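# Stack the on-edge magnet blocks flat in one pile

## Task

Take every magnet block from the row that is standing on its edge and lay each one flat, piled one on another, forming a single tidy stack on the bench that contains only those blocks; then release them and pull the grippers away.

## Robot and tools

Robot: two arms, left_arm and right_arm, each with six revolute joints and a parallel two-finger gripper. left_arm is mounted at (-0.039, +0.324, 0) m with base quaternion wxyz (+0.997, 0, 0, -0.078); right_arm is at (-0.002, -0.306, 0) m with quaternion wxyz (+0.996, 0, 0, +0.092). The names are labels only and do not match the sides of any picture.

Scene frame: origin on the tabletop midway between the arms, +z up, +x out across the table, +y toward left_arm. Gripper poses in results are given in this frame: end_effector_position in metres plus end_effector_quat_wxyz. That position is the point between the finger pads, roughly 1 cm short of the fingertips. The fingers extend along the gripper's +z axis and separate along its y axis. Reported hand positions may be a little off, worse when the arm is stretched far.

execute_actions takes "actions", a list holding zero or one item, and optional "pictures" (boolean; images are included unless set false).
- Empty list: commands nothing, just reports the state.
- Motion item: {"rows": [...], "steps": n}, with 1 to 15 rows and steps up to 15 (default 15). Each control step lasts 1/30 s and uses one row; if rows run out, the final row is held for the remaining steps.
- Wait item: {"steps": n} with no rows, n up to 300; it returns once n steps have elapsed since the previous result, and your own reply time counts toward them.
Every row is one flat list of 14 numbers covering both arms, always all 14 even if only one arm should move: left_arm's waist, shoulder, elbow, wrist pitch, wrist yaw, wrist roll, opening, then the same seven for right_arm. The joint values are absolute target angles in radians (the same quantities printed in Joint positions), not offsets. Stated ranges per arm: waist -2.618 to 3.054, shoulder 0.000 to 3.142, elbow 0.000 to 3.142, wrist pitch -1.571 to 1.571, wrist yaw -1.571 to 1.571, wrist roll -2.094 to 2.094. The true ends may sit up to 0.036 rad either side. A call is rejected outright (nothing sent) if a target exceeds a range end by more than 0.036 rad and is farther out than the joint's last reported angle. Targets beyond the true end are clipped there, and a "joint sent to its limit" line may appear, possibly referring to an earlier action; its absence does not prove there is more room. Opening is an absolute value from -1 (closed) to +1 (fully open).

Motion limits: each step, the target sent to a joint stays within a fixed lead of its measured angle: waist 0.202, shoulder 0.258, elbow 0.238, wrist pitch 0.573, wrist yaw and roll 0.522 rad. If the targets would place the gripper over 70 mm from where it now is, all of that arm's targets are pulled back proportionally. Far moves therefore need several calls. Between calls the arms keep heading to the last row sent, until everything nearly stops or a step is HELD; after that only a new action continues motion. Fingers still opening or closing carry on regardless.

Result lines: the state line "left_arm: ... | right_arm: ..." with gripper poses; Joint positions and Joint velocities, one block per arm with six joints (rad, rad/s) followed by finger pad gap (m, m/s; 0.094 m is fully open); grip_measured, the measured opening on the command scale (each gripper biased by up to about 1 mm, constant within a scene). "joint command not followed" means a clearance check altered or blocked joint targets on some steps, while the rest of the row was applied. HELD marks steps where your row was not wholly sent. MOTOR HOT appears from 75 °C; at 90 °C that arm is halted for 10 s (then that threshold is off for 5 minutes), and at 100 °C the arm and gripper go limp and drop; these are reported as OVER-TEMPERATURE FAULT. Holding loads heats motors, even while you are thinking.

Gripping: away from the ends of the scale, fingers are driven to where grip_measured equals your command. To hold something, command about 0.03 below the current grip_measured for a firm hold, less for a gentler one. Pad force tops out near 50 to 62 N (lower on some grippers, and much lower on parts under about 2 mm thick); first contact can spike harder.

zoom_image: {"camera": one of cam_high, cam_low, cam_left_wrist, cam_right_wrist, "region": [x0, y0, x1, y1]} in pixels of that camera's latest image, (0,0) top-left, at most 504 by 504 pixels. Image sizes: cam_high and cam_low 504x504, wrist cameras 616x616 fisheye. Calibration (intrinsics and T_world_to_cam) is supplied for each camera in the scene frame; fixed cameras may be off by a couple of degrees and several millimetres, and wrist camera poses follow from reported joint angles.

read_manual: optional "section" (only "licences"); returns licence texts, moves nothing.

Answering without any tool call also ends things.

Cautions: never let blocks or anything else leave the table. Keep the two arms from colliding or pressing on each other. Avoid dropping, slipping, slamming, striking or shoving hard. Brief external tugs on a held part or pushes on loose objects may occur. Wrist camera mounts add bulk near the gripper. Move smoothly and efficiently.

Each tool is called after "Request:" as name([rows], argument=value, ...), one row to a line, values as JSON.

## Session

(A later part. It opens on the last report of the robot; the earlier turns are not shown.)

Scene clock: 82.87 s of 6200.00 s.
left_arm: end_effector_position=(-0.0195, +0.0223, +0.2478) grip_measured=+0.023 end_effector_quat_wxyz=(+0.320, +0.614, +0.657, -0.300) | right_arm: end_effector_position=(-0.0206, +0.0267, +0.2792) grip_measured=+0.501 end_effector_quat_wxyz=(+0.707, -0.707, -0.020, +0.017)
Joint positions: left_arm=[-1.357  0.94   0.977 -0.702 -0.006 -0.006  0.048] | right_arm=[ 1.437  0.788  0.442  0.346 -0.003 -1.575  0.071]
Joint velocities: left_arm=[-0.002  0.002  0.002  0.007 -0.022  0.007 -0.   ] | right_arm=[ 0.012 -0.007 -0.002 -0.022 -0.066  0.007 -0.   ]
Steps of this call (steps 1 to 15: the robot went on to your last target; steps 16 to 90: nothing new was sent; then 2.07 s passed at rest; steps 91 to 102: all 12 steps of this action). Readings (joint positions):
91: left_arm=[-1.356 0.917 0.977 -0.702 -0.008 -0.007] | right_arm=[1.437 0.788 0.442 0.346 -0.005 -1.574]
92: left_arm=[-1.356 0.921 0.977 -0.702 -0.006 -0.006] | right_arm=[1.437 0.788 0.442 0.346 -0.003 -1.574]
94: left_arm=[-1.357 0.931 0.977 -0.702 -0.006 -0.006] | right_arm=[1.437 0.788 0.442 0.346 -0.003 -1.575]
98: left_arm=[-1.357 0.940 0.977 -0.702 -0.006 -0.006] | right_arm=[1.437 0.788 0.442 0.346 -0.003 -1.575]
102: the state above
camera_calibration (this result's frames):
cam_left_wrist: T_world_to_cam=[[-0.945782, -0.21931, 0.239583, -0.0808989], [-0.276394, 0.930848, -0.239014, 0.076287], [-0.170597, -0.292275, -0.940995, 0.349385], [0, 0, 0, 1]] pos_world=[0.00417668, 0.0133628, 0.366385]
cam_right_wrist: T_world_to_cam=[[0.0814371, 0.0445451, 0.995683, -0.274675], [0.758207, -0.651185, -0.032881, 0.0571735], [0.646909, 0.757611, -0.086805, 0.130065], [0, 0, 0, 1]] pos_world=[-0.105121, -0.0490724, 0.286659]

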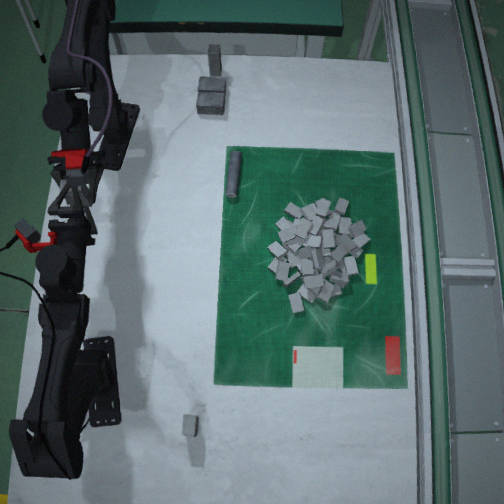

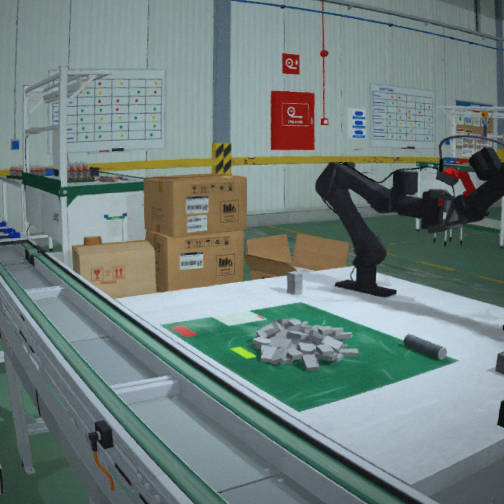

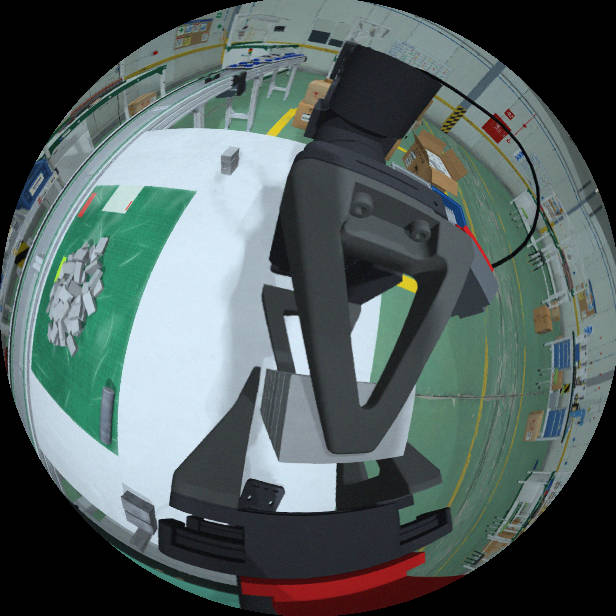

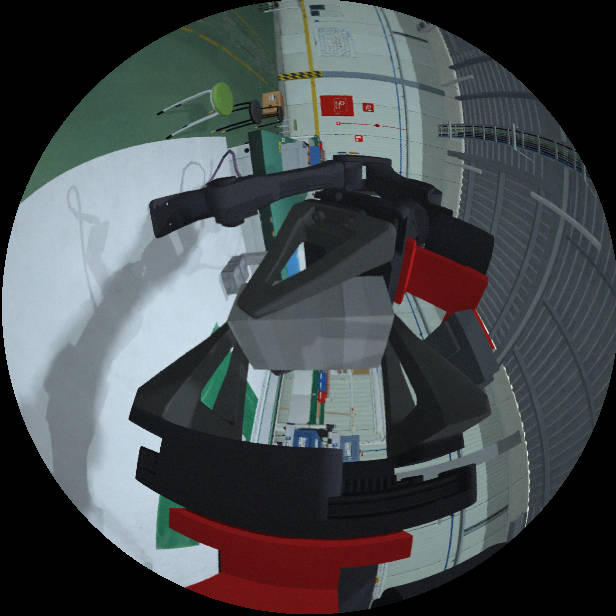

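Good. Close, shifting slightly to −x.

Request:
execute_actions([
  {"rows":[[-1.375,0.948,1.0,-0.7,0,0,0.01,1.437,0.745,0.48,0.5,0,-1.575,0.45],[-1.378,0.948,1.0,-0.7,0,0,-0.01,1.437,0.745,0.48,0.5,0,-1.575,0.45],[-1.378,0.948,1.0,-0.7,0,0,-0.03,1.437,0.745,0.48,0.5,0,-1.575,0.45],[-1.378,0.948,1.0,-0.7,0,0,-0.05,1.437,0.745,0.48,0.5,0,-1.575,0.45],[-1.378,0.948,1.0,-0.7,0,0,-0.07,1.437,0.745,0.48,0.5,0,-1.575,0.45],[-1.378,0.948,1.0,-0.7,0,0,-0.09,1.437,0.745,0.48,0.5,0,-1.575,0.45],[-1.378,0.948,1.0,-0.7,0,0,-0.11,1.437,0.745,0.48,0.5,0,-1.575,0.45],[-1.378,0.948,1.0,-0.7,0,0,-0.13,1.437,0.745,0.48,0.5,0,-1.575,0.45],[-1.378,0.948,1.0,-0.7,0,0,-0.15,1.437,0.745,0.48,0.5,0,-1.575,0.45],[-1.378,0.948,1.0,-0.7,0,0,-0.17,1.437,0.745,0.48,0.5,0,-1.575,0.45]]},
], pictures=false)

Scene clock: 91.93 s of 6200.00 s.
left_arm: end_effector_position=(-0.0216, +0.0222, +0.2478) grip_measured=-0.097 end_effector_quat_wxyz=(+0.320, +0.618, +0.653, -0.299) | right_arm: end_effector_position=(-0.0207, +0.0267, +0.2793) grip_measured=+0.501 end_effector_quat_wxyz=(+0.707, -0.707, -0.019, +0.019)
Joint positions: left_arm=[-1.365  0.94   0.977 -0.702 -0.009 -0.001  0.042] | right_arm=[ 1.437  0.788  0.442  0.346 -0.004 -1.571  0.071]
Joint velocities: left_arm=[ 0.012 -0.002  0.007  0.037 -0.066  0.037 -0.001] | right_arm=[ 0.002 -0.002 -0.007 -0.037  0.007 -0.037 -0.   ]
Steps of this call (steps 1 to 15: the robot went on to your last target; steps 16 to 90: nothing new was sent; then 5.57 s passed at rest; steps 91 to 105: all 15 steps of this action). Readings (joint positions):
91: left_arm=[-1.357 0.940 0.977 -0.702 -0.006 -0.006] | right_arm=[1.437 0.788 0.442 0.346 -0.003 -1.575]
92: left_arm=[-1.360 0.940 0.977 -0.702 -0.006 -0.006] | right_arm=[1.437 0.788 0.442 0.346 -0.003 -1.575]
94: left_arm=[-1.365 0.940 0.977 -0.702 -0.006 -0.006] | right_arm=[1.437 0.788 0.442 0.346 -0.003 -1.575]
98: left_arm=[-1.365 0.940 0.977 -0.702 -0.008 -0.002] | right_arm=[1.437 0.788 0.442 0.346 -0.004 -1.571]
105: the state above

Request:
execute_actions([
  {"rows":[[-1.367,0.94,1.005,-0.68,0,0,-0.15,1.437,0.755,0.475,0.47,0,-1.572,0.46],[-1.367,0.935,1.01,-0.66,0,0,-0.15,1.437,0.765,0.47,0.44,0,-1.572,0.47],[-1.367,0.93,1.015,-0.64,0,0,-0.15,1.437,0.775,0.46,0.41,0,-1.572,0.48],[-1.367,0.925,1.02,-0.61,0,0,-0.15,1.437,0.78,0.455,0.38,0,-1.572,0.485],[-1.367,0.92,1.025,-0.585,0,0,-0.15,1.437,0.788,0.445,0.345,0,-1.572,0.49],[-1.367,0.92,1.025,-0.585,0,0,-0.15,1.437,0.788,0.445,0.345,0,-1.572,0.5],[-1.367,0.92,1.025,-0.585,0,0,-0.15,1.437,0.788,0.445,0.345,0,-1.572,0.51],[-1.367,0.92,1.025,-0.585,0,0,-0.15,1.437,0.788,0.445,0.345,0,-1.572,0.52],[-1.367,0.92,1.025,-0.585,0,0,-0.15,1.437,0.788,0.445,0.345,0,-1.572,0.54],[-1.367,0.92,1.025,-0.585,0,0,-0.15,1.437,0.788,0.445,0.345,0,-1.572,0.57],[-1.367,0.92,1.025,-0.585,0,0,-0.15,1.437,0.788,0.445,0.345,0,-1.572,0.61],[-1.367,0.92,1.025,-0.585,0,0,-0.15,1.437,0.788,0.445,0.345,0,-1.572,0.66]]},
])

Scene clock: 100.03 s of 6200.00 s.
left_arm: end_effector_position=(-0.0216, +0.0214, +0.2488) grip_measured=-0.101 end_effector_quat_wxyz=(+0.322, +0.618, +0.651, -0.301) | right_arm: end_effector_position=(-0.0207, +0.0267, +0.2770) grip_measured=+0.658 end_effector_quat_wxyz=(+0.704, -0.710, -0.019, +0.019)
Joint positions: left_arm=[-1.365  0.94   0.977 -0.697 -0.008  0.001  0.042] | right_arm=[ 1.437  0.788  0.442  0.337 -0.004 -1.571  0.078]
Joint velocities: left_arm=[-0.002 -0.007  0.007 -0.066 -0.051 -0.007 -0.   ] | right_arm=[ 0.002 -0.002 -0.007 -0.095  0.051 -0.007  0.001]
Steps of this call (steps 1 to 15: the robot went on to your last target; steps 16 to 90: nothing new was sent; then 4.60 s passed at rest; steps 91 to 105: all 15 steps of this action). Readings (joint positions):
91: left_arm=[-1.365 0.940 0.977 -0.701 -0.009 -0.001] | right_arm=[1.437 0.788 0.442 0.346 -0.004 -1.571]
92: left_arm=[-1.365 0.940 0.977 -0.700 -0.009 -0.001] | right_arm=[1.437 0.788 0.442 0.345 -0.004 -1.571]
94: left_arm=[-1.365 0.940 0.977 -0.698 -0.009 -0.001] | right_arm=[1.437 0.788 0.442 0.340 -0.004 -1.571]
98: left_arm=[-1.365 0.940 0.977 -0.697 -0.009 0.001] | right_arm=[1.437 0.788 0.442 0.337 -0.004 -1.569]
105: the state above
camera_calibration (this result's frames):
cam_left_wrist: T_world_to_cam=[[-0.950075, -0.20749, 0.233037, -0.0820658], [-0.263899, 0.932829, -0.245332, 0.0785595], [-0.16648, -0.294581, -0.941013, 0.34982], [0, 0, 0, 1]] pos_world=[0.00100099, 0.0127401, 0.367583]
cam_right_wrist: T_world_to_cam=[[0.0843615, 0.0538906, 0.994977, -0.27239], [0.758602, -0.650906, -0.029065, 0.0561328], [0.64607, 0.757243, -0.095793, 0.132451], [0, 0, 0, 1]] pos_world=[-0.105176, -0.0490808, 0.285341]

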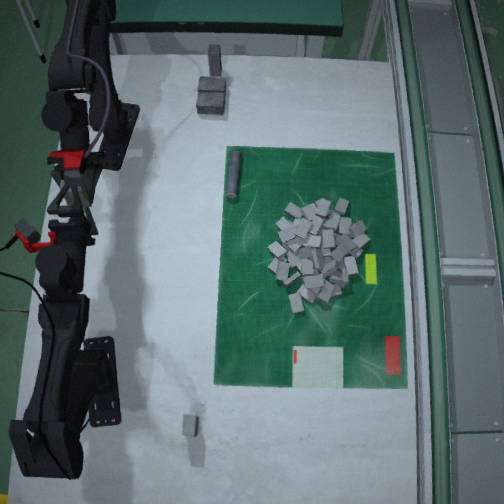

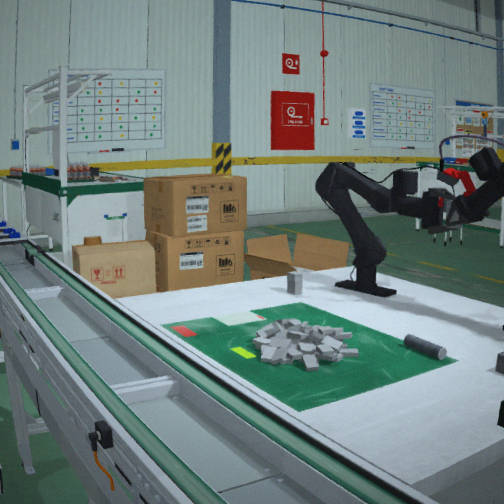

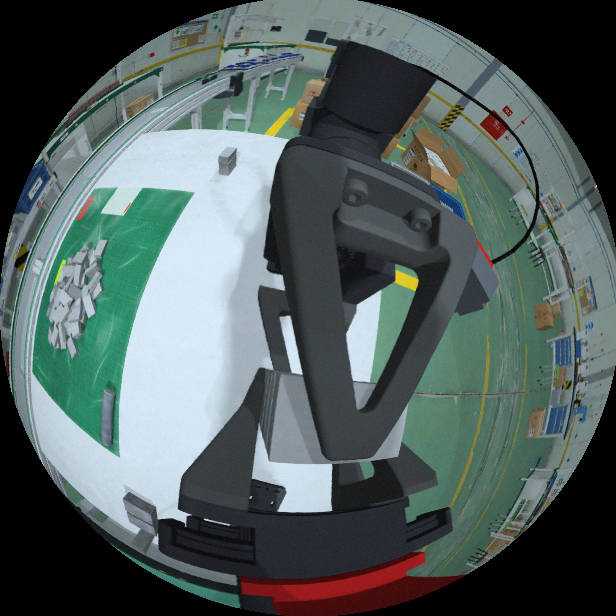

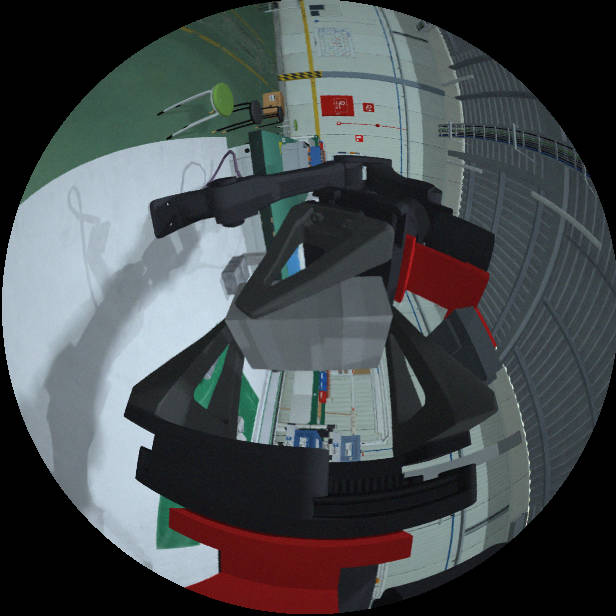

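Request:
execute_actions([
  {"rows":[[-1.367,0.92,1.025,-0.585,0,0,-0.15,1.437,0.785,0.44,0.32,0,-1.572,0.8],[-1.367,0.92,1.025,-0.585,0,0,-0.15,1.437,0.775,0.435,0.305,0,-1.572,0.92],[-1.367,0.92,1.025,-0.585,0,0,-0.15,1.437,0.76,0.43,0.29,0,-1.572,0.92],[-1.367,0.92,1.025,-0.585,0,0,-0.15,1.437,0.745,0.425,0.275,0,-1.572,0.92],[-1.367,0.92,1.025,-0.585,0,0,-0.15,1.437,0.73,0.42,0.26,0,-1.572,0.92],[-1.367,0.92,1.025,-0.585,0,0,-0.15,1.437,0.71,0.417,0.24,0,-1.572,0.92],[-1.367,0.92,1.025,-0.585,0,0,-0.15,1.437,0.69,0.414,0.225,0,-1.572,0.92],[-1.367,0.92,1.025,-0.585,0,0,-0.15,1.437,0.67,0.41,0.21,0,-1.572,0.92],[-1.367,0.92,1.025,-0.585,0,0,-0.15,1.437,0.65,0.407,0.19,0,-1.572,0.92],[-1.367,0.92,1.025,-0.585,0,0,-0.15,1.437,0.63,0.404,0.175,0,-1.572,0.92],[-1.367,0.92,1.025,-0.585,0,0,-0.15,1.437,0.61,0.4,0.16,0,-1.572,0.92],[-1.367,0.92,1.025,-0.585,0,0,-0.15,1.437,0.59,0.397,0.14,0,-1.572,0.92],[-1.367,0.92,1.025,-0.585,0,0,-0.15,1.437,0.56,0.394,0.115,0,-1.572,0.92],[-1.367,0.92,1.025,-0.585,0,0,-0.15,1.437,0.53,0.39,0.09,0,-1.572,0.92],[-1.367,0.92,1.025,-0.585,0,0,-0.15,1.437,0.5,0.39,0.06,0,-1.572,0.92]]},
], pictures=false)

Request:
execute_actions([
  {"rows":[[-1.367,0.92,1.025,-0.585,0,0,-0.15,1.437,0.46,0.39,0.02,0,-1.572,0.92],[-1.367,0.92,1.025,-0.585,0,0,-0.15,1.437,0.42,0.39,-0.02,0,-1.572,0.92],[-1.367,0.92,1.025,-0.585,0,0,-0.15,1.437,0.36,0.39,-0.08,0,-1.572,0.92],[-1.367,0.92,1.025,-0.585,0,0,-0.15,1.437,0.3,0.39,-0.14,0,-1.572,0.92],[-1.367,0.92,1.025,-0.585,0,0,-0.15,1.437,0.25,0.39,-0.2,0,-1.572,0.92],[-1.367,0.92,1.025,-0.585,0,0,-0.15,1.437,0.25,0.39,-0.2,0,-1.572,0.92],[-1.367,0.92,1.025,-0.585,0,0,-0.15,1.35,0.25,0.39,-0.2,0,-1.572,0.92],[-1.367,0.92,1.025,-0.585,0,0,-0.15,0,0.25,0.39,-0.2,0,-1.572,0.92]],"steps":12},
], pictures=false)

Request:
execute_actions([
  {"rows":[[-1.36,0.925,1.015,-0.565,0,0,-0.15,0,0.25,0.39,-0.2,0,-1.5,1],[-1.35,0.935,1.005,-0.54,0,0,-0.15,0,0.25,0.39,-0.2,0,-1.5,1],[-1.34,0.945,0.995,-0.515,0,0,-0.15,0,0.25,0.39,-0.2,0,-1.5,1],[-1.33,0.957,0.985,-0.485,0,0,-0.15,0,0.25,0.39,-0.2,0,-1.5,1],[-1.32,0.97,0.973,-0.455,0,0,-0.15,0,0.25,0.39,-0.2,0,-1.5,1],[-1.31,0.987,0.96,-0.42,0,0,-0.15,0,0.25,0.39,-0.2,0,-1.5,1],[-1.3,1.004,0.947,-0.39,0,0,-0.15,0,0.25,0.39,-0.2,0,-1.5,1],[-1.29,1.021,0.934,-0.36,0,0,-0.15,0,0.25,0.39,-0.2,0,-1.5,1],[-1.28,1.038,0.921,-0.33,0,0,-0.15,0,0.25,0.39,-0.2,0,-1.5,1],[-1.27,1.055,0.908,-0.3,0,0,-0.15,0,0.25,0.39,-0.2,0,-1.5,1],[-1.26,1.072,0.895,-0.27,0,0,-0.15,0,0.25,0.39,-0.2,0,-1.5,1],[-1.25,1.089,0.882,-0.24,0,0,-0.15,0,0.25,0.39,-0.2,0,-1.5,1],[-1.24,1.106,0.869,-0.21,0,0,-0.15,0,0.25,0.39,-0.2,0,-1.5,1],[-1.23,1.123,0.856,-0.18,0,0,-0.15,0,0.25,0.39,-0.2,0,-1.5,1],[-1.22,1.14,0.843,-0.15,0,0,-0.15,0,0.25,0.39,-0.2,0,-1.5,1]]},
], pictures=false)

Request:
execute_actions([
  {"rows":[[-1.21,1.157,0.83,-0.12,0,0,-0.15,0,0.25,0.39,-0.2,0,-1.5,1],[-1.2,1.174,0.817,-0.09,0,0,-0.15,0,0.25,0.39,-0.2,0,-1.5,1],[-1.19,1.191,0.804,-0.06,0,0,-0.15,0,0.25,0.39,-0.2,0,-1.5,1],[-1.18,1.208,0.791,-0.03,0,0,-0.15,0,0.25,0.39,-0.2,0,-1.5,1],[-1.17,1.225,0.778,0,0,0,-0.15,0,0.25,0.39,-0.2,0,-1.5,1],[-1.16,1.242,0.765,0.03,0,0,-0.15,0,0.25,0.39,-0.2,0,-1.5,1],[-1.15,1.259,0.752,0.06,0,0,-0.15,0,0.25,0.39,-0.2,0,-1.5,1],[-1.14,1.276,0.739,0.09,0,0,-0.15,0,0.25,0.39,-0.2,0,-1.5,1],[-1.13,1.293,0.726,0.12,0,0,-0.15,0,0.25,0.39,-0.2,0,-1.5,1],[-1.12,1.31,0.713,0.15,0,0,-0.15,0,0.25,0.39,-0.2,0,-1.5,1],[-1.11,1.327,0.7,0.18,0,0,-0.15,0,0.25,0.39,-0.2,0,-1.5,1],[-1.1,1.344,0.687,0.21,0,0,-0.15,0,0.25,0.39,-0.2,0,-1.5,1],[-1.09,1.361,0.674,0.24,0,0,-0.15,0,0.25,0.39,-0.2,0,-1.5,1],[-1.085,1.378,0.661,0.27,0,0,-0.15,0,0.25,0.39,-0.2,0,-1.5,1],[-1.08,1.395,0.648,0.3,0,0,-0.15,0,0.25,0.39,-0.2,0,-1.5,1]]},
], pictures=false)

Request:
execute_actions([
  {"rows":[[-1.08,1.412,0.635,0.33,0,0,-0.15,0,0.25,0.39,-0.2,0,-1.5,1],[-1.08,1.429,0.622,0.36,0,0,-0.15,0,0.25,0.39,-0.2,0,-1.5,1],[-1.08,1.446,0.609,0.39,0,0,-0.15,0,0.25,0.39,-0.2,0,-1.5,1],[-1.08,1.463,0.596,0.42,0,0,-0.15,0,0.25,0.39,-0.2,0,-1.5,1],[-1.08,1.48,0.585,0.445,0,0,-0.15,0,0.25,0.39,-0.2,0,-1.5,1],[-1.08,1.495,0.574,0.47,0,0,-0.15,0,0.25,0.39,-0.2,0,-1.5,1],[-1.08,1.51,0.564,0.495,0,0,-0.15,0,0.25,0.39,-0.2,0,-1.5,1],[-1.08,1.523,0.555,0.515,0,0,-0.15,0,0.25,0.39,-0.2,0,-1.5,1],[-1.08,1.535,0.547,0.53,0,0,-0.15,0,0.25,0.39,-0.2,0,-1.5,1],[-1.08,1.546,0.54,0.545,0,0,-0.15,0,0.25,0.39,-0.2,0,-1.5,1],[-1.08,1.556,0.534,0.555,0,0,-0.15,0,0.25,0.39,-0.2,0,-1.5,1],[-1.08,1.565,0.529,0.56,0,0,-0.15,0,0.25,0.39,-0.2,0,-1.5,1],[-1.08,1.572,0.525,0.565,0,0,-0.15,0,0.25,0.39,-0.2,0,-1.5,1],[-1.08,1.577,0.522,0.565,0,0,-0.15,0,0.25,0.39,-0.2,0,-1.5,1],[-1.08,1.58,0.52,0.565,0,0,-0.15,0,0.25,0.39,-0.2,0,-1.5,1]]},
], pictures=false)

Request:
execute_actions([
  {"steps":12},
])

Scene clock: 171.10 s of 6200.00 s.
left_arm: end_effector_position=(-0.0216, +0.0214, +0.2488) grip_measured=-0.101 end_effector_quat_wxyz=(+0.322, +0.618, +0.651, -0.301) | right_arm: end_effector_position=(-0.0190, -0.0082, +0.2808) grip_measured=+0.918 end_effector_quat_wxyz=(+0.708, -0.706, -0.019, +0.019)
Joint positions: left_arm=[-1.365  0.94   0.977 -0.697 -0.008  0.001  0.042] | right_arm=[ 1.437  0.573  0.405  0.172 -0.004 -1.572  0.09 ]
Joint velocities: left_arm=[ 0.002 -0.007 -0.012  0.007  0.007 -0.051 -0.   ] | right_arm=[-0.012 -0.823 -0.081 -0.681 -0.007  0.037  0.   ]
Steps of this call (steps 1 to 15: the robot went on to your last target; steps 16 to 90: nothing new was sent; then 67.57 s passed at rest; steps 91 to 105: all 15 steps of this action). Readings (joint positions):
91: left_arm=[-1.365 0.940 0.977 -0.697 -0.008 0.001] | right_arm=[1.437 0.788 0.442 0.337 -0.004 -1.571]
92: left_arm=[-1.365 0.940 0.977 -0.697 -0.008 0.001] | right_arm=[1.437 0.788 0.442 0.336 -0.004 -1.571]
94: left_arm=[-1.365 0.940 0.977 -0.697 -0.008 0.001] | right_arm=[1.437 0.786 0.442 0.327 -0.004 -1.571]
98: left_arm=[-1.365 0.940 0.977 -0.697 -0.008 0.001] | right_arm=[1.437 0.729 0.426 0.282 -0.004 -1.572]
105: the state above

Scene clock: 171.50 s of 6200.00 s.
left_arm: end_effector_position=(-0.0216, +0.0214, +0.2488) grip_measured=-0.101 end_effector_quat_wxyz=(+0.322, +0.618, +0.651, -0.301) | right_arm: end_effector_position=(+0.0666, -0.0681, +0.2807) grip_measured=+0.918 end_effector_quat_wxyz=(+0.701, -0.699, +0.099, -0.101)
Joint positions: left_arm=[-1.365  0.94   0.977 -0.697 -0.008  0.001  0.042] | right_arm=[ 1.094  0.259  0.398 -0.135 -0.009 -1.572  0.09 ]
Joint velocities: left_arm=[ 0.007  0.007 -0.017 -0.081 -0.022  0.037 -0.001] | right_arm=[-2.103 -0.022 -0.012 -0.33   0.022 -0.081 -0.   ]
Steps of this call (steps 1 to 12: all 12 steps of this action). Readings (joint positions):
1: left_arm=[-1.365 0.940 0.977 -0.697 -0.008 0.001] | right_arm=[1.437 0.543 0.402 0.147 -0.004 -1.572]
2: left_arm=[-1.365 0.940 0.977 -0.697 -0.008 0.001] | right_arm=[1.437 0.509 0.401 0.119 -0.004 -1.572]
4: left_arm=[-1.365 0.940 0.977 -0.697 -0.008 0.001] | right_arm=[1.437 0.421 0.399 0.047 -0.004 -1.572]
8: left_arm=[-1.365 0.940 0.977 -0.697 -0.008 0.001] | right_arm=[1.382 0.266 0.398 -0.072 -0.015 -1.572]
12: the state above

Scene clock: 172.00 s of 6200.00 s.
left_arm: end_effector_position=(+0.0205, -0.0250, +0.1945) grip_measured=-0.101 end_effector_quat_wxyz=(+0.335, +0.581, +0.686, -0.283) | right_arm: end_effector_position=(+0.2386, -0.2497, +0.2702) grip_measured=+1.000 end_effector_quat_wxyz=(+0.554, -0.551, +0.465, -0.417)
Joint positions: left_arm=[-1.249  1.125  0.848 -0.385 -0.     0.001  0.042] | right_arm=[ 0.046  0.259  0.398 -0.177  0.005 -1.515  0.094]
Joint velocities: left_arm=[ 0.291  0.545 -0.457  0.711 -0.051  0.066 -0.001] | right_arm=[-1.053 -0.007 -0.002 -0.022  0.139  0.051  0.   ]
Steps of this call (steps 1 to 15: all 15 steps of this action). Readings (joint positions):
1: left_arm=[-1.365 0.940 0.977 -0.696 -0.008 0.001] | right_arm=[1.023 0.259 0.398 -0.145 -0.008 -1.564]
2: left_arm=[-1.365 0.940 0.977 -0.694 -0.008 0.001] | right_arm=[0.950 0.259 0.398 -0.153 -0.006 -1.554]
4: left_arm=[-1.358 0.945 0.977 -0.678 -0.004 0.001] | right_arm=[0.806 0.259 0.398 -0.163 -0.005 -1.539]
8: left_arm=[-1.320 0.987 0.951 -0.577 -0.001 0.001] | right_arm=[0.518 0.259 0.398 -0.173 -0.002 -1.523]
15: the state above

Scene clock: 172.50 s of 6200.00 s.
left_arm: end_effector_position=(+0.0817, -0.0447, +0.1063) grip_measured=-0.101 end_effector_quat_wxyz=(+0.352, +0.530, +0.728, -0.256) | right_arm: end_effector_position=(+0.2407, -0.2592, +0.2701) grip_measured=+1.000 end_effector_quat_wxyz=(+0.546, -0.541, +0.476, -0.428)
Joint positions: left_arm=[-1.101  1.38   0.657  0.054  0.001  0.001  0.042] | right_arm=[ 0.008  0.259  0.398 -0.178  0.007 -1.513  0.094]
Joint velocities: left_arm=[ 0.232  0.481 -0.383  0.945  0.022 -0.022  0.   ] | right_arm=[-0.017  0.007 -0.002  0.081 -0.081  0.081  0.   ]
Steps of this call (steps 1 to 15: all 15 steps of this action). Readings (joint positions):
1: left_arm=[-1.239 1.144 0.832 -0.359 -0.000 0.001] | right_arm=[0.021 0.259 0.398 -0.177 0.007 -1.515]
2: left_arm=[-1.229 1.163 0.818 -0.334 -0.000 0.001] | right_arm=[0.011 0.259 0.398 -0.177 0.007 -1.514]
4: left_arm=[-1.209 1.197 0.790 -0.280 0.000 0.001] | right_arm=[0.008 0.259 0.398 -0.177 0.007 -1.514]
8: left_arm=[-1.168 1.263 0.742 -0.163 0.000 0.001] | right_arm=[0.008 0.259 0.398 -0.178 0.007 -1.513]
15: the state above

Scene clock: 173.00 s of 6200.00 s.
left_arm: end_effector_position=(+0.0865, -0.0405, +0.0374) grip_measured=-0.101 end_effector_quat_wxyz=(+0.349, +0.526, +0.735, -0.248) | right_arm: end_effector_position=(+0.2407, -0.2592, +0.2701) grip_measured=+1.000 end_effector_quat_wxyz=(+0.546, -0.541, +0.476, -0.427)
Joint positions: left_arm=[-1.086  1.59   0.51   0.394 -0.001  0.001  0.042] | right_arm=[ 0.008  0.259  0.398 -0.178  0.007 -1.513  0.094]
Joint velocities: left_arm=[ 0.012  0.164 -0.09   0.227 -0.007 -0.037  0.   ] | right_arm=[ 0.002 -0.012  0.012 -0.11  -0.051  0.022  0.   ]
Steps of this call (steps 1 to 15: all 15 steps of this action). Readings (joint positions):
1: left_arm=[-1.094 1.397 0.644 0.084 0.000 0.001] | right_arm=[0.008 0.259 0.398 -0.178 0.007 -1.513]
2: left_arm=[-1.089 1.415 0.631 0.114 -0.001 0.001] | right_arm=[0.008 0.259 0.398 -0.178 0.007 -1.513]
4: left_arm=[-1.086 1.449 0.604 0.173 -0.001 0.001] | right_arm=[0.008 0.259 0.398 -0.178 0.007 -1.513]
8: left_arm=[-1.086 1.515 0.557 0.281 -0.001 0.001] | right_arm=[0.008 0.259 0.398 -0.178 0.007 -1.513]
15: the state above

Scene clock: 173.40 s of 6200.00 s.
left_arm: end_effector_position=(+0.0880, -0.0450, +0.0417) grip_measured=-0.101 end_effector_quat_wxyz=(+0.361, +0.522, +0.729, -0.257) | right_arm: end_effector_position=(+0.2407, -0.2592, +0.2701) grip_measured=+1.000 end_effector_quat_wxyz=(+0.546, -0.541, +0.476, -0.427)
Joint positions: left_arm=[-1.086  1.597  0.505  0.44  -0.001  0.001  0.042] | right_arm=[ 0.008  0.259  0.398 -0.178  0.007 -1.513  0.094]
Joint velocities: left_arm=[ 0.002 -0.007  0.002  0.051  0.007  0.051  0.   ] | right_arm=[-0.017 -0.017 -0.002  0.007 -0.007 -0.022  0.   ]
Steps of this call (steps 1 to 12: the robot went on to your last target). Readings (joint positions):
1: left_arm=[-1.086 1.594 0.507 0.401 -0.001 0.001] | right_arm=[0.008 0.259 0.398 -0.178 0.007 -1.513]
2: left_arm=[-1.086 1.597 0.506 0.405 -0.001 0.001] | right_arm=[0.008 0.259 0.398 -0.178 0.007 -1.513]
4: left_arm=[-1.086 1.597 0.505 0.414 -0.001 0.001] | right_arm=[0.008 0.259 0.398 -0.178 0.007 -1.513]
8: left_arm=[-1.086 1.597 0.505 0.433 -0.001 0.001] | right_arm=[0.008 0.259 0.398 -0.178 0.007 -1.513]
12: the state above
camera_calibration (this result's frames):
cam_left_wrist: T_world_to_cam=[[-0.858109, -0.454822, 0.2383, 0.0371567], [-0.506742, 0.825013, -0.250132, 0.13531], [-0.0828346, -0.335397, -0.938428, 0.1443], [0, 0, 0, 1]] pos_world=[0.112405, -0.0463352, 0.160407]
cam_right_wrist: T_world_to_cam=[[0.103809, -0.127869, 0.986343, -0.321616], [-0.549205, -0.83417, -0.0503393, -0.0554382], [0.829215, -0.536479, -0.156821, -0.183484], [0, 0, 0, 1]] pos_world=[0.155088, -0.185805, 0.285659]

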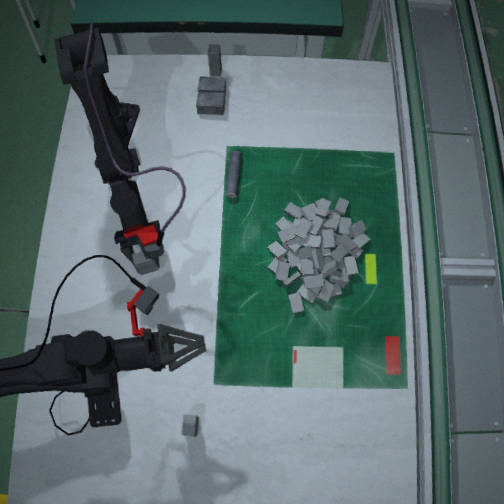

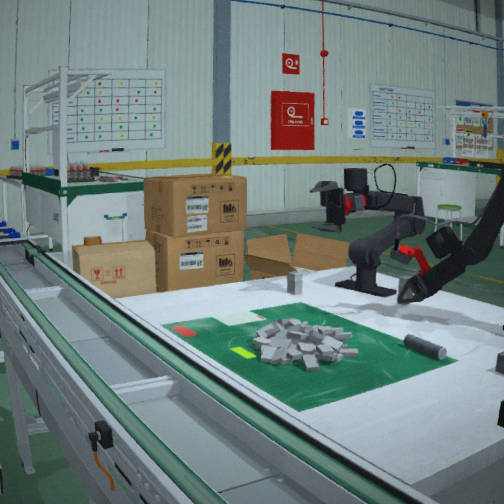

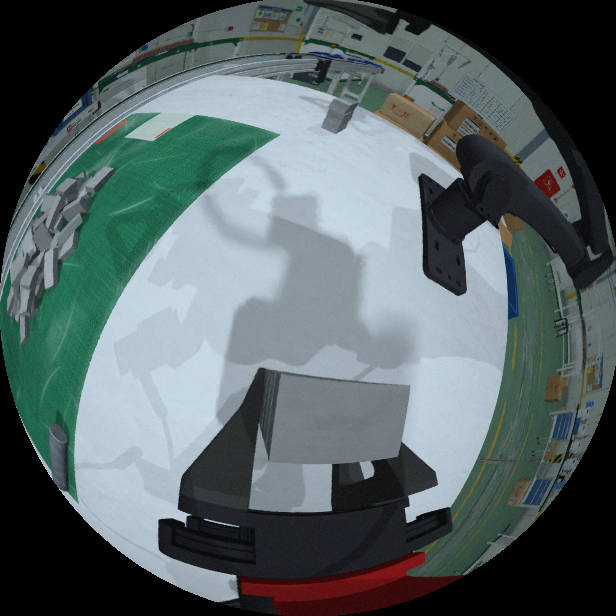

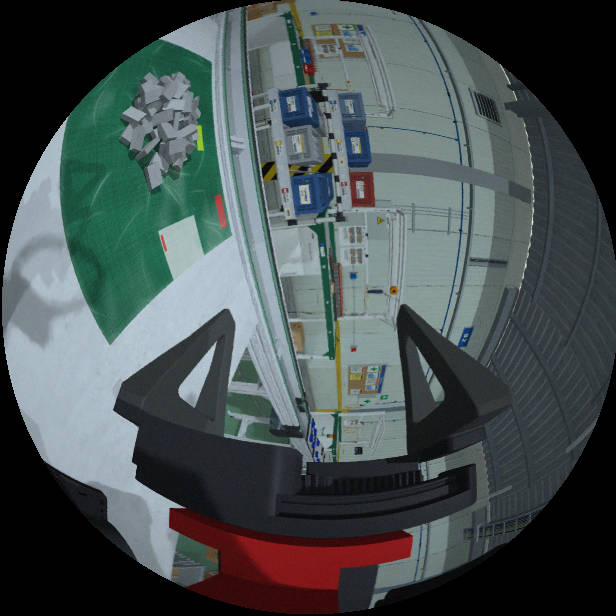

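Request:
execute_actions([
  {"rows":[[-1.08,1.59,0.525,0.58,0,0,-0.15,0,0.25,0.39,-0.2,0,-1.5,1],[-1.08,1.602,0.525,0.595,0,0,-0.15,0,0.25,0.39,-0.2,0,-1.5,1],[-1.08,1.614,0.525,0.608,0,0,-0.15,0,0.25,0.39,-0.2,0,-1.5,1],[-1.08,1.626,0.525,0.62,0,0,-0.15,0,0.25,0.39,-0.2,0,-1.5,1],[-1.08,1.638,0.525,0.632,0,0,-0.15,0,0.25,0.39,-0.2,0,-1.5,1],[-1.08,1.65,0.525,0.644,0,0,-0.15,0,0.25,0.39,-0.2,0,-1.5,1],[-1.08,1.662,0.525,0.656,0,0,-0.15,0,0.25,0.39,-0.2,0,-1.5,1],[-1.08,1.673,0.525,0.667,0,0,-0.15,0,0.25,0.39,-0.2,0,-1.5,1],[-1.08,1.683,0.525,0.677,0,0,-0.15,0,0.25,0.39,-0.2,0,-1.5,1],[-1.08,1.692,0.525,0.685,0,0,-0.15,0,0.25,0.39,-0.2,0,-1.5,1],[-1.08,1.7,0.525,0.692,0,0,-0.15,0,0.25,0.39,-0.2,0,-1.5,1],[-1.08,1.708,0.525,0.692,0,0,-0.15,0,0.25,0.39,-0.2,0,-1.5,1],[-1.08,1.715,0.525,0.692,0,0,-0.15,0,0.25,0.39,-0.2,0,-1.5,1],[-1.08,1.721,0.525,0.692,0,0,-0.15,0,0.25,0.39,-0.2,0,-1.5,1],[-1.08,1.726,0.525,0.692,0,0,-0.15,0,0.25,0.39,-0.2,0,-1.5,1]]},
], pictures=false)

Request:
execute_actions([
  {"steps":12},
])

Request:
zoom_image(camera="cam_low", region=[370, 250, 450, 330])

Scene clock: 189.30 s of 6200.00 s.
left_arm: end_effector_position=(+0.0895, -0.0495, +0.0133) grip_measured=-0.101 end_effector_quat_wxyz=(+0.352, +0.525, +0.733, -0.251) | right_arm: end_effector_position=(+0.2407, -0.2592, +0.2701) grip_measured=+1.000 end_effector_quat_wxyz=(+0.546, -0.541, +0.476, -0.427)
Joint positions: left_arm=[-1.086  1.732  0.505  0.551 -0.001  0.001  0.042] | right_arm=[ 0.008  0.259  0.398 -0.178  0.007 -1.513  0.094]
Joint velocities: left_arm=[ 0.012  0.154 -0.002  0.081  0.022  0.037  0.   ] | right_arm=[ 0.007 -0.032 -0.002 -0.081 -0.007  0.051  0.   ]
Steps of this call (steps 1 to 30: the robot went on to your last target; steps 31 to 90: nothing new was sent; then 12.40 s passed at rest; steps 91 to 105: all 15 steps of this action). Readings (joint positions):
91: left_arm=[-1.086 1.597 0.505 0.443 -0.001 0.001] | right_arm=[0.008 0.259 0.398 -0.178 0.007 -1.513]
92: left_arm=[-1.086 1.600 0.505 0.446 -0.001 0.001] | right_arm=[0.008 0.259 0.398 -0.178 0.007 -1.513]
94: left_arm=[-1.086 1.614 0.505 0.467 -0.001 0.001] | right_arm=[0.008 0.259 0.398 -0.178 0.007 -1.513]
98: left_arm=[-1.086 1.663 0.505 0.509 -0.001 0.001] | right_arm=[0.008 0.259 0.398 -0.178 0.007 -1.513]
105: the state above

Scene clock: 189.70 s of 6200.00 s.
left_arm: end_effector_position=(+0.0902, -0.0514, +0.0140) grip_measured=-0.101 end_effector_quat_wxyz=(+0.356, +0.523, +0.731, -0.254) | right_arm: end_effector_position=(+0.2407, -0.2592, +0.2701) grip_measured=+1.000 end_effector_quat_wxyz=(+0.546, -0.541, +0.476, -0.427)
Joint positions: left_arm=[-1.086  1.739  0.505  0.569 -0.001  0.001  0.042] | right_arm=[ 0.008  0.259  0.398 -0.178  0.007 -1.513  0.094]
Joint velocities: left_arm=[-0.002 -0.002 -0.012 -0.007 -0.081  0.037 -0.001] | right_arm=[ 0.002 -0.017 -0.007  0.007 -0.022  0.022  0.   ]
Steps of this call (steps 1 to 12: the robot went on to your last target). Readings (joint positions):
1: left_arm=[-1.086 1.737 0.505 0.554 -0.001 0.001] | right_arm=[0.008 0.259 0.398 -0.178 0.007 -1.513]
2: left_arm=[-1.086 1.739 0.505 0.557 -0.001 0.001] | right_arm=[0.008 0.259 0.398 -0.178 0.007 -1.513]
4: left_arm=[-1.086 1.739 0.505 0.563 -0.001 0.001] | right_arm=[0.008 0.259 0.398 -0.178 0.007 -1.513]
8: left_arm=[-1.086 1.739 0.505 0.568 -0.001 0.001] | right_arm=[0.008 0.259 0.398 -0.178 0.007 -1.513]
12: the state above
camera_calibration (this result's frames):
cam_left_wrist: T_world_to_cam=[[-0.85697, -0.457828, 0.236636, 0.0424747], [-0.507997, 0.827779, -0.23816, 0.134905], [-0.0868456, -0.324306, -0.941957, 0.11732], [0, 0, 0, 1]] pos_world=[0.115119, -0.0541776, 0.132588]
cam_right_wrist: T_world_to_cam=[[0.103809, -0.127869, 0.986343, -0.321616], [-0.549205, -0.83417, -0.0503393, -0.0554382], [0.829215, -0.536479, -0.156821, -0.183484], [0, 0, 0, 1]] pos_world=[0.155088, -0.185805, 0.285659]

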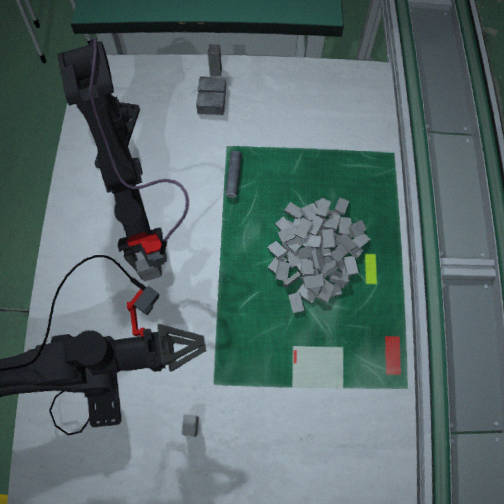

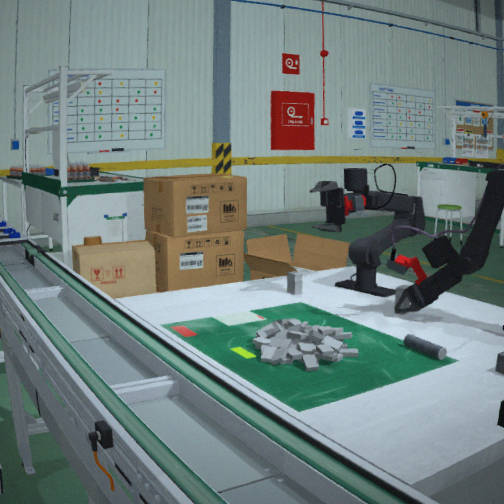

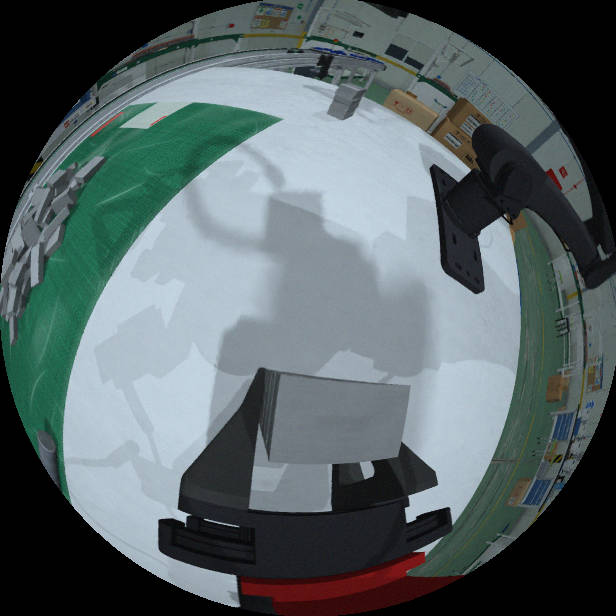

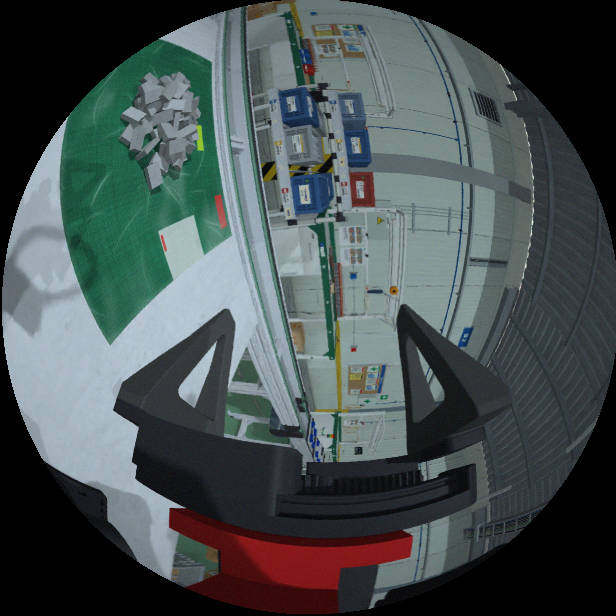

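Region (370, 250, 450, 330) of cam_low's 504x504 image, scaled by 6.300, with more detail than that image has.

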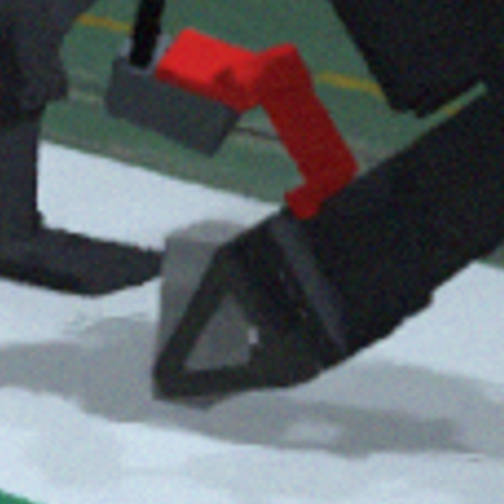

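Request:
execute_actions([
  {"rows":[[-1.086,1.732,0.525,0.7,0,0,-0.15,0,0.25,0.39,-0.2,0,-1.5,1],[-1.086,1.737,0.525,0.705,0,0,-0.15,0,0.25,0.39,-0.2,0,-1.5,1],[-1.086,1.742,0.525,0.705,0,0,-0.15,0,0.25,0.39,-0.2,0,-1.5,1],[-1.086,1.747,0.525,0.705,0,0,-0.15,0,0.25,0.39,-0.2,0,-1.5,1],[-1.086,1.752,0.525,0.705,0,0,-0.15,0,0.25,0.39,-0.2,0,-1.5,1],[-1.086,1.752,0.525,0.7,0,0,-0.15,0,0.25,0.39,-0.2,0,-1.5,1],[-1.086,1.752,0.525,0.685,0,0,-0.15,0,0.25,0.39,-0.2,0,-1.5,1],[-1.086,1.752,0.525,0.67,0,0,-0.15,0,0.25,0.39,-0.2,0,-1.5,1],[-1.086,1.752,0.52,0.655,0,0,-0.15,0,0.25,0.39,-0.2,0,-1.5,1],[-1.086,1.752,0.52,0.635,0,0,-0.15,0,0.25,0.39,-0.2,0,-1.5,1],[-1.086,1.752,0.52,0.615,0,0,-0.15,0,0.25,0.39,-0.2,0,-1.5,1],[-1.086,1.752,0.52,0.595,0,0,-0.15,0,0.25,0.39,-0.2,0,-1.5,1]]},
], pictures=false)

Scene clock: 196.70 s of 6200.00 s.
left_arm: end_effector_position=(+0.0903, -0.0520, +0.0103) grip_measured=-0.101 end_effector_quat_wxyz=(+0.355, +0.522, +0.732, -0.254) | right_arm: end_effector_position=(+0.2407, -0.2592, +0.2701) grip_measured=+1.000 end_effector_quat_wxyz=(+0.546, -0.541, +0.476, -0.427)
Joint positions: left_arm=[-1.086  1.757  0.505  0.586 -0.001 -0.003  0.042] | right_arm=[ 0.008  0.259  0.398 -0.178  0.007 -1.513  0.094]
Joint velocities: left_arm=[-0.012 -0.002 -0.012 -0.037 -0.022 -0.066 -0.001] | right_arm=[-0.012 -0.002  0.002 -0.022 -0.081 -0.095  0.   ]
Steps of this call (steps 1 to 30: the robot went on to your last target; steps 31 to 90: nothing new was sent; then 3.50 s passed at rest; steps 91 to 105: all 15 steps of this action). Readings (joint positions):
91: left_arm=[-1.086 1.739 0.505 0.570 -0.001 0.001] | right_arm=[0.008 0.259 0.398 -0.178 0.007 -1.513]
92: left_arm=[-1.086 1.741 0.505 0.572 -0.001 0.001] | right_arm=[0.008 0.259 0.398 -0.178 0.007 -1.513]
94: left_arm=[-1.086 1.748 0.505 0.581 -0.001 0.001] | right_arm=[0.008 0.259 0.398 -0.178 0.007 -1.513]
98: left_arm=[-1.086 1.757 0.505 0.591 -0.001 -0.000] | right_arm=[0.008 0.259 0.398 -0.178 0.007 -1.513]
105: the state above

Request:
execute_actions([
  {"rows":[[-1.086,1.752,0.52,0.59,0,0,-0.115,0,0.25,0.39,-0.2,0,-1.5,1],[-1.086,1.752,0.52,0.59,0,0,-0.095,0,0.25,0.39,-0.2,0,-1.5,1],[-1.086,1.752,0.52,0.59,0,0,-0.07,0,0.25,0.39,-0.2,0,-1.5,1],[-1.086,1.752,0.52,0.59,0,0,0.03,0,0.25,0.39,-0.2,0,-1.5,1],[-1.086,1.752,0.52,0.59,0,0,0.4,0,0.25,0.39,-0.2,0,-1.5,1],[-1.086,1.73,0.51,0.58,0,0,0.5,0,0.25,0.39,-0.2,0,-1.5,1],[-1.086,1.68,0.5,0.535,0,0,0.5,0,0.25,0.39,-0.2,0,-1.5,1],[-1.086,1.63,0.49,0.485,0,0,0.5,0,0.25,0.39,-0.2,0,-1.5,1],[-1.086,1.57,0.48,0.43,0,0,0.5,0,0.25,0.39,-0.2,0,-1.5,1],[-1.086,1.51,0.47,0.37,0,0,0.5,0,0.25,0.39,-0.2,0,-1.5,1],[-1.086,1.45,0.46,0.31,0,0,0.5,0,0.25,0.39,-0.2,0,-1.5,1],[-1.086,1.39,0.45,0.25,0,0,0.5,0,0.25,0.39,-0.2,0,-1.5,1],[-1.086,1.33,0.44,0.2,0,0,0.5,0,0.25,0.39,-0.2,0,-1.5,1],[-1.086,1.27,0.43,0.15,0,0,0.5,0,0.25,0.39,-0.2,0,-1.5,1],[-1.086,1.2,0.42,0.1,0,0,0.5,0,0.25,0.39,-0.2,0,-1.5,1]]},
], pictures=false)

Request:
execute_actions([
  {"rows":[[-1.086,0.4,0.4,-0.5,0,0,0.5,0,0.25,0.39,-0.2,0,-1.5,1]]},
])

Request:
zoom_image(camera="cam_low", region=[375, 270, 435, 330])

Scene clock: 210.00 s of 6200.00 s.
left_arm: end_effector_position=(+0.0817, -0.0268, +0.0933) grip_measured=+0.497 end_effector_quat_wxyz=(+0.392, +0.508, +0.714, -0.281) | right_arm: end_effector_position=(+0.2407, -0.2592, +0.2701) grip_measured=+1.000 end_effector_quat_wxyz=(+0.546, -0.541, +0.476, -0.427)
Joint positions: left_arm=[-1.086  1.332  0.461  0.307 -0.001 -0.004  0.07 ] | right_arm=[ 0.008  0.259  0.398 -0.178  0.007 -1.513  0.094]
Joint velocities: left_arm=[-0.002 -1.888 -0.188 -1.238 -0.037 -0.051  0.   ] | right_arm=[ 0.002  0.002  0.007 -0.022  0.022 -0.066  0.   ]
Steps of this call (steps 1 to 15: the robot went on to your last target; steps 16 to 90: nothing new was sent; then 9.80 s passed at rest; steps 91 to 105: all 15 steps of this action). Readings (joint positions):
91: left_arm=[-1.086 1.757 0.505 0.586 -0.001 -0.004] | right_arm=[0.008 0.259 0.398 -0.178 0.007 -1.513]
92: left_arm=[-1.086 1.757 0.505 0.586 -0.001 -0.004] | right_arm=[0.008 0.259 0.398 -0.178 0.007 -1.513]
94: left_arm=[-1.086 1.757 0.505 0.585 -0.001 -0.004] | right_arm=[0.008 0.259 0.398 -0.178 0.007 -1.513]
98: left_arm=[-1.086 1.733 0.504 0.557 -0.001 -0.004] | right_arm=[0.008 0.259 0.398 -0.178 0.007 -1.513]
105: the state above

Scene clock: 210.50 s of 6200.00 s.
left_arm: end_effector_position=(+0.0421, +0.0893, +0.1807) grip_measured=+0.497 end_effector_quat_wxyz=(+0.440, +0.488, +0.685, -0.316) | right_arm: end_effector_position=(+0.2407, -0.2592, +0.2701) grip_measured=+1.000 end_effector_quat_wxyz=(+0.546, -0.541, +0.476, -0.427)
Joint positions: left_arm=[-1.086  0.406  0.409 -0.43  -0.001 -0.004  0.07 ] | right_arm=[ 0.008  0.259  0.398 -0.178  0.007 -1.513  0.094]
Joint velocities: left_arm=[-0.012 -0.002 -0.007 -0.432  0.037 -0.007  0.001] | right_arm=[ 0.002  0.012  0.007 -0.022 -0.037  0.037  0.   ]
Steps of this call (steps 1 to 15: all 15 steps of this action). Readings (joint positions):
1: left_arm=[-1.086 1.263 0.457 0.242 -0.001 -0.004] | right_arm=[0.008 0.259 0.398 -0.178 0.007 -1.513]
2: left_arm=[-1.086 1.189 0.452 0.159 -0.001 -0.004] | right_arm=[0.008 0.259 0.398 -0.178 0.007 -1.513]
4: left_arm=[-1.086 1.045 0.440 -0.006 -0.001 -0.004] | right_arm=[0.008 0.259 0.398 -0.178 0.007 -1.513]
8: left_arm=[-1.086 0.719 0.412 -0.297 -0.001 -0.004] | right_arm=[0.008 0.259 0.398 -0.178 0.007 -1.513]
15: the state above
camera_calibration (this result's frames):
cam_left_wrist: T_world_to_cam=[[-0.874562, -0.401821, 0.271441, 0.015723], [-0.484482, 0.747664, -0.454177, 0.0788866], [-0.0204488, -0.528714, -0.848554, 0.31441], [0, 0, 0, 1]] pos_world=[0.0583992, 0.11357, 0.298354]
cam_right_wrist: T_world_to_cam=[[0.103809, -0.127869, 0.986343, -0.321616], [-0.549205, -0.83417, -0.0503393, -0.0554382], [0.829215, -0.536479, -0.156821, -0.183484], [0, 0, 0, 1]] pos_world=[0.155088, -0.185805, 0.285659]

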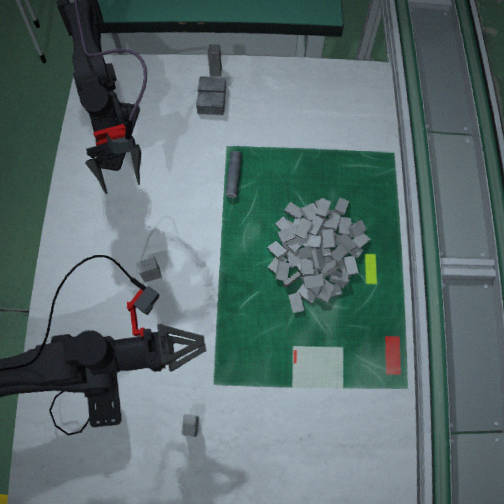

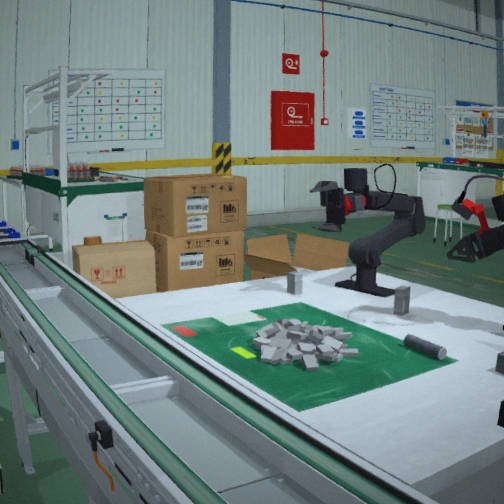

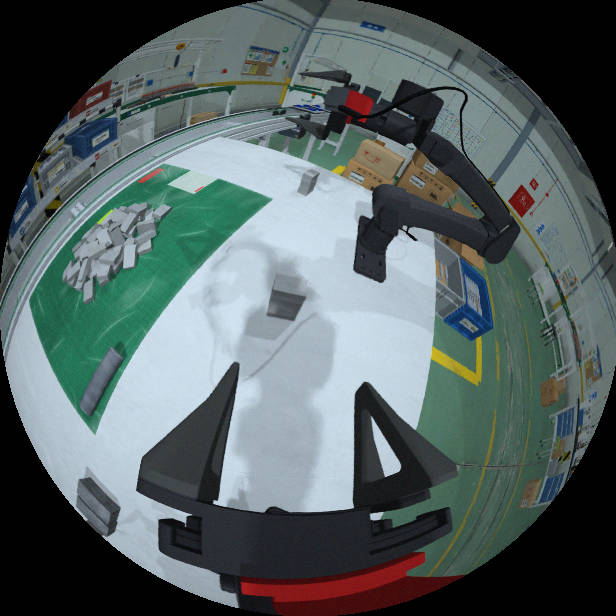

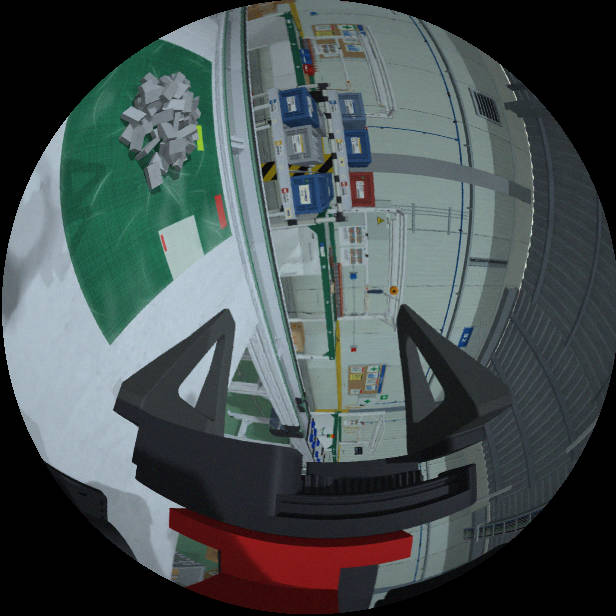

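Region (375, 270, 435, 330) of cam_low's 504x504 image, scaled by 8.400, with more detail than that image has.

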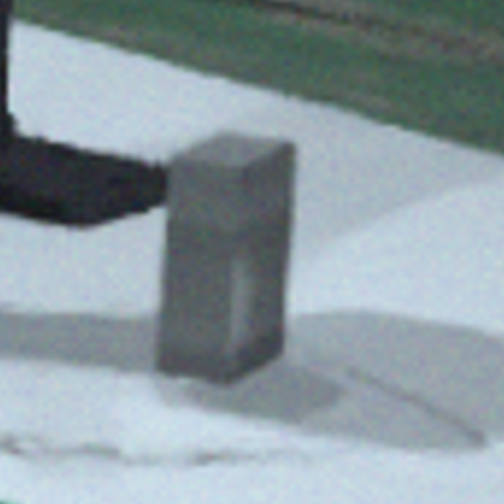

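Request:
finished_scene(scene=2)

The scene is finished: the task was done.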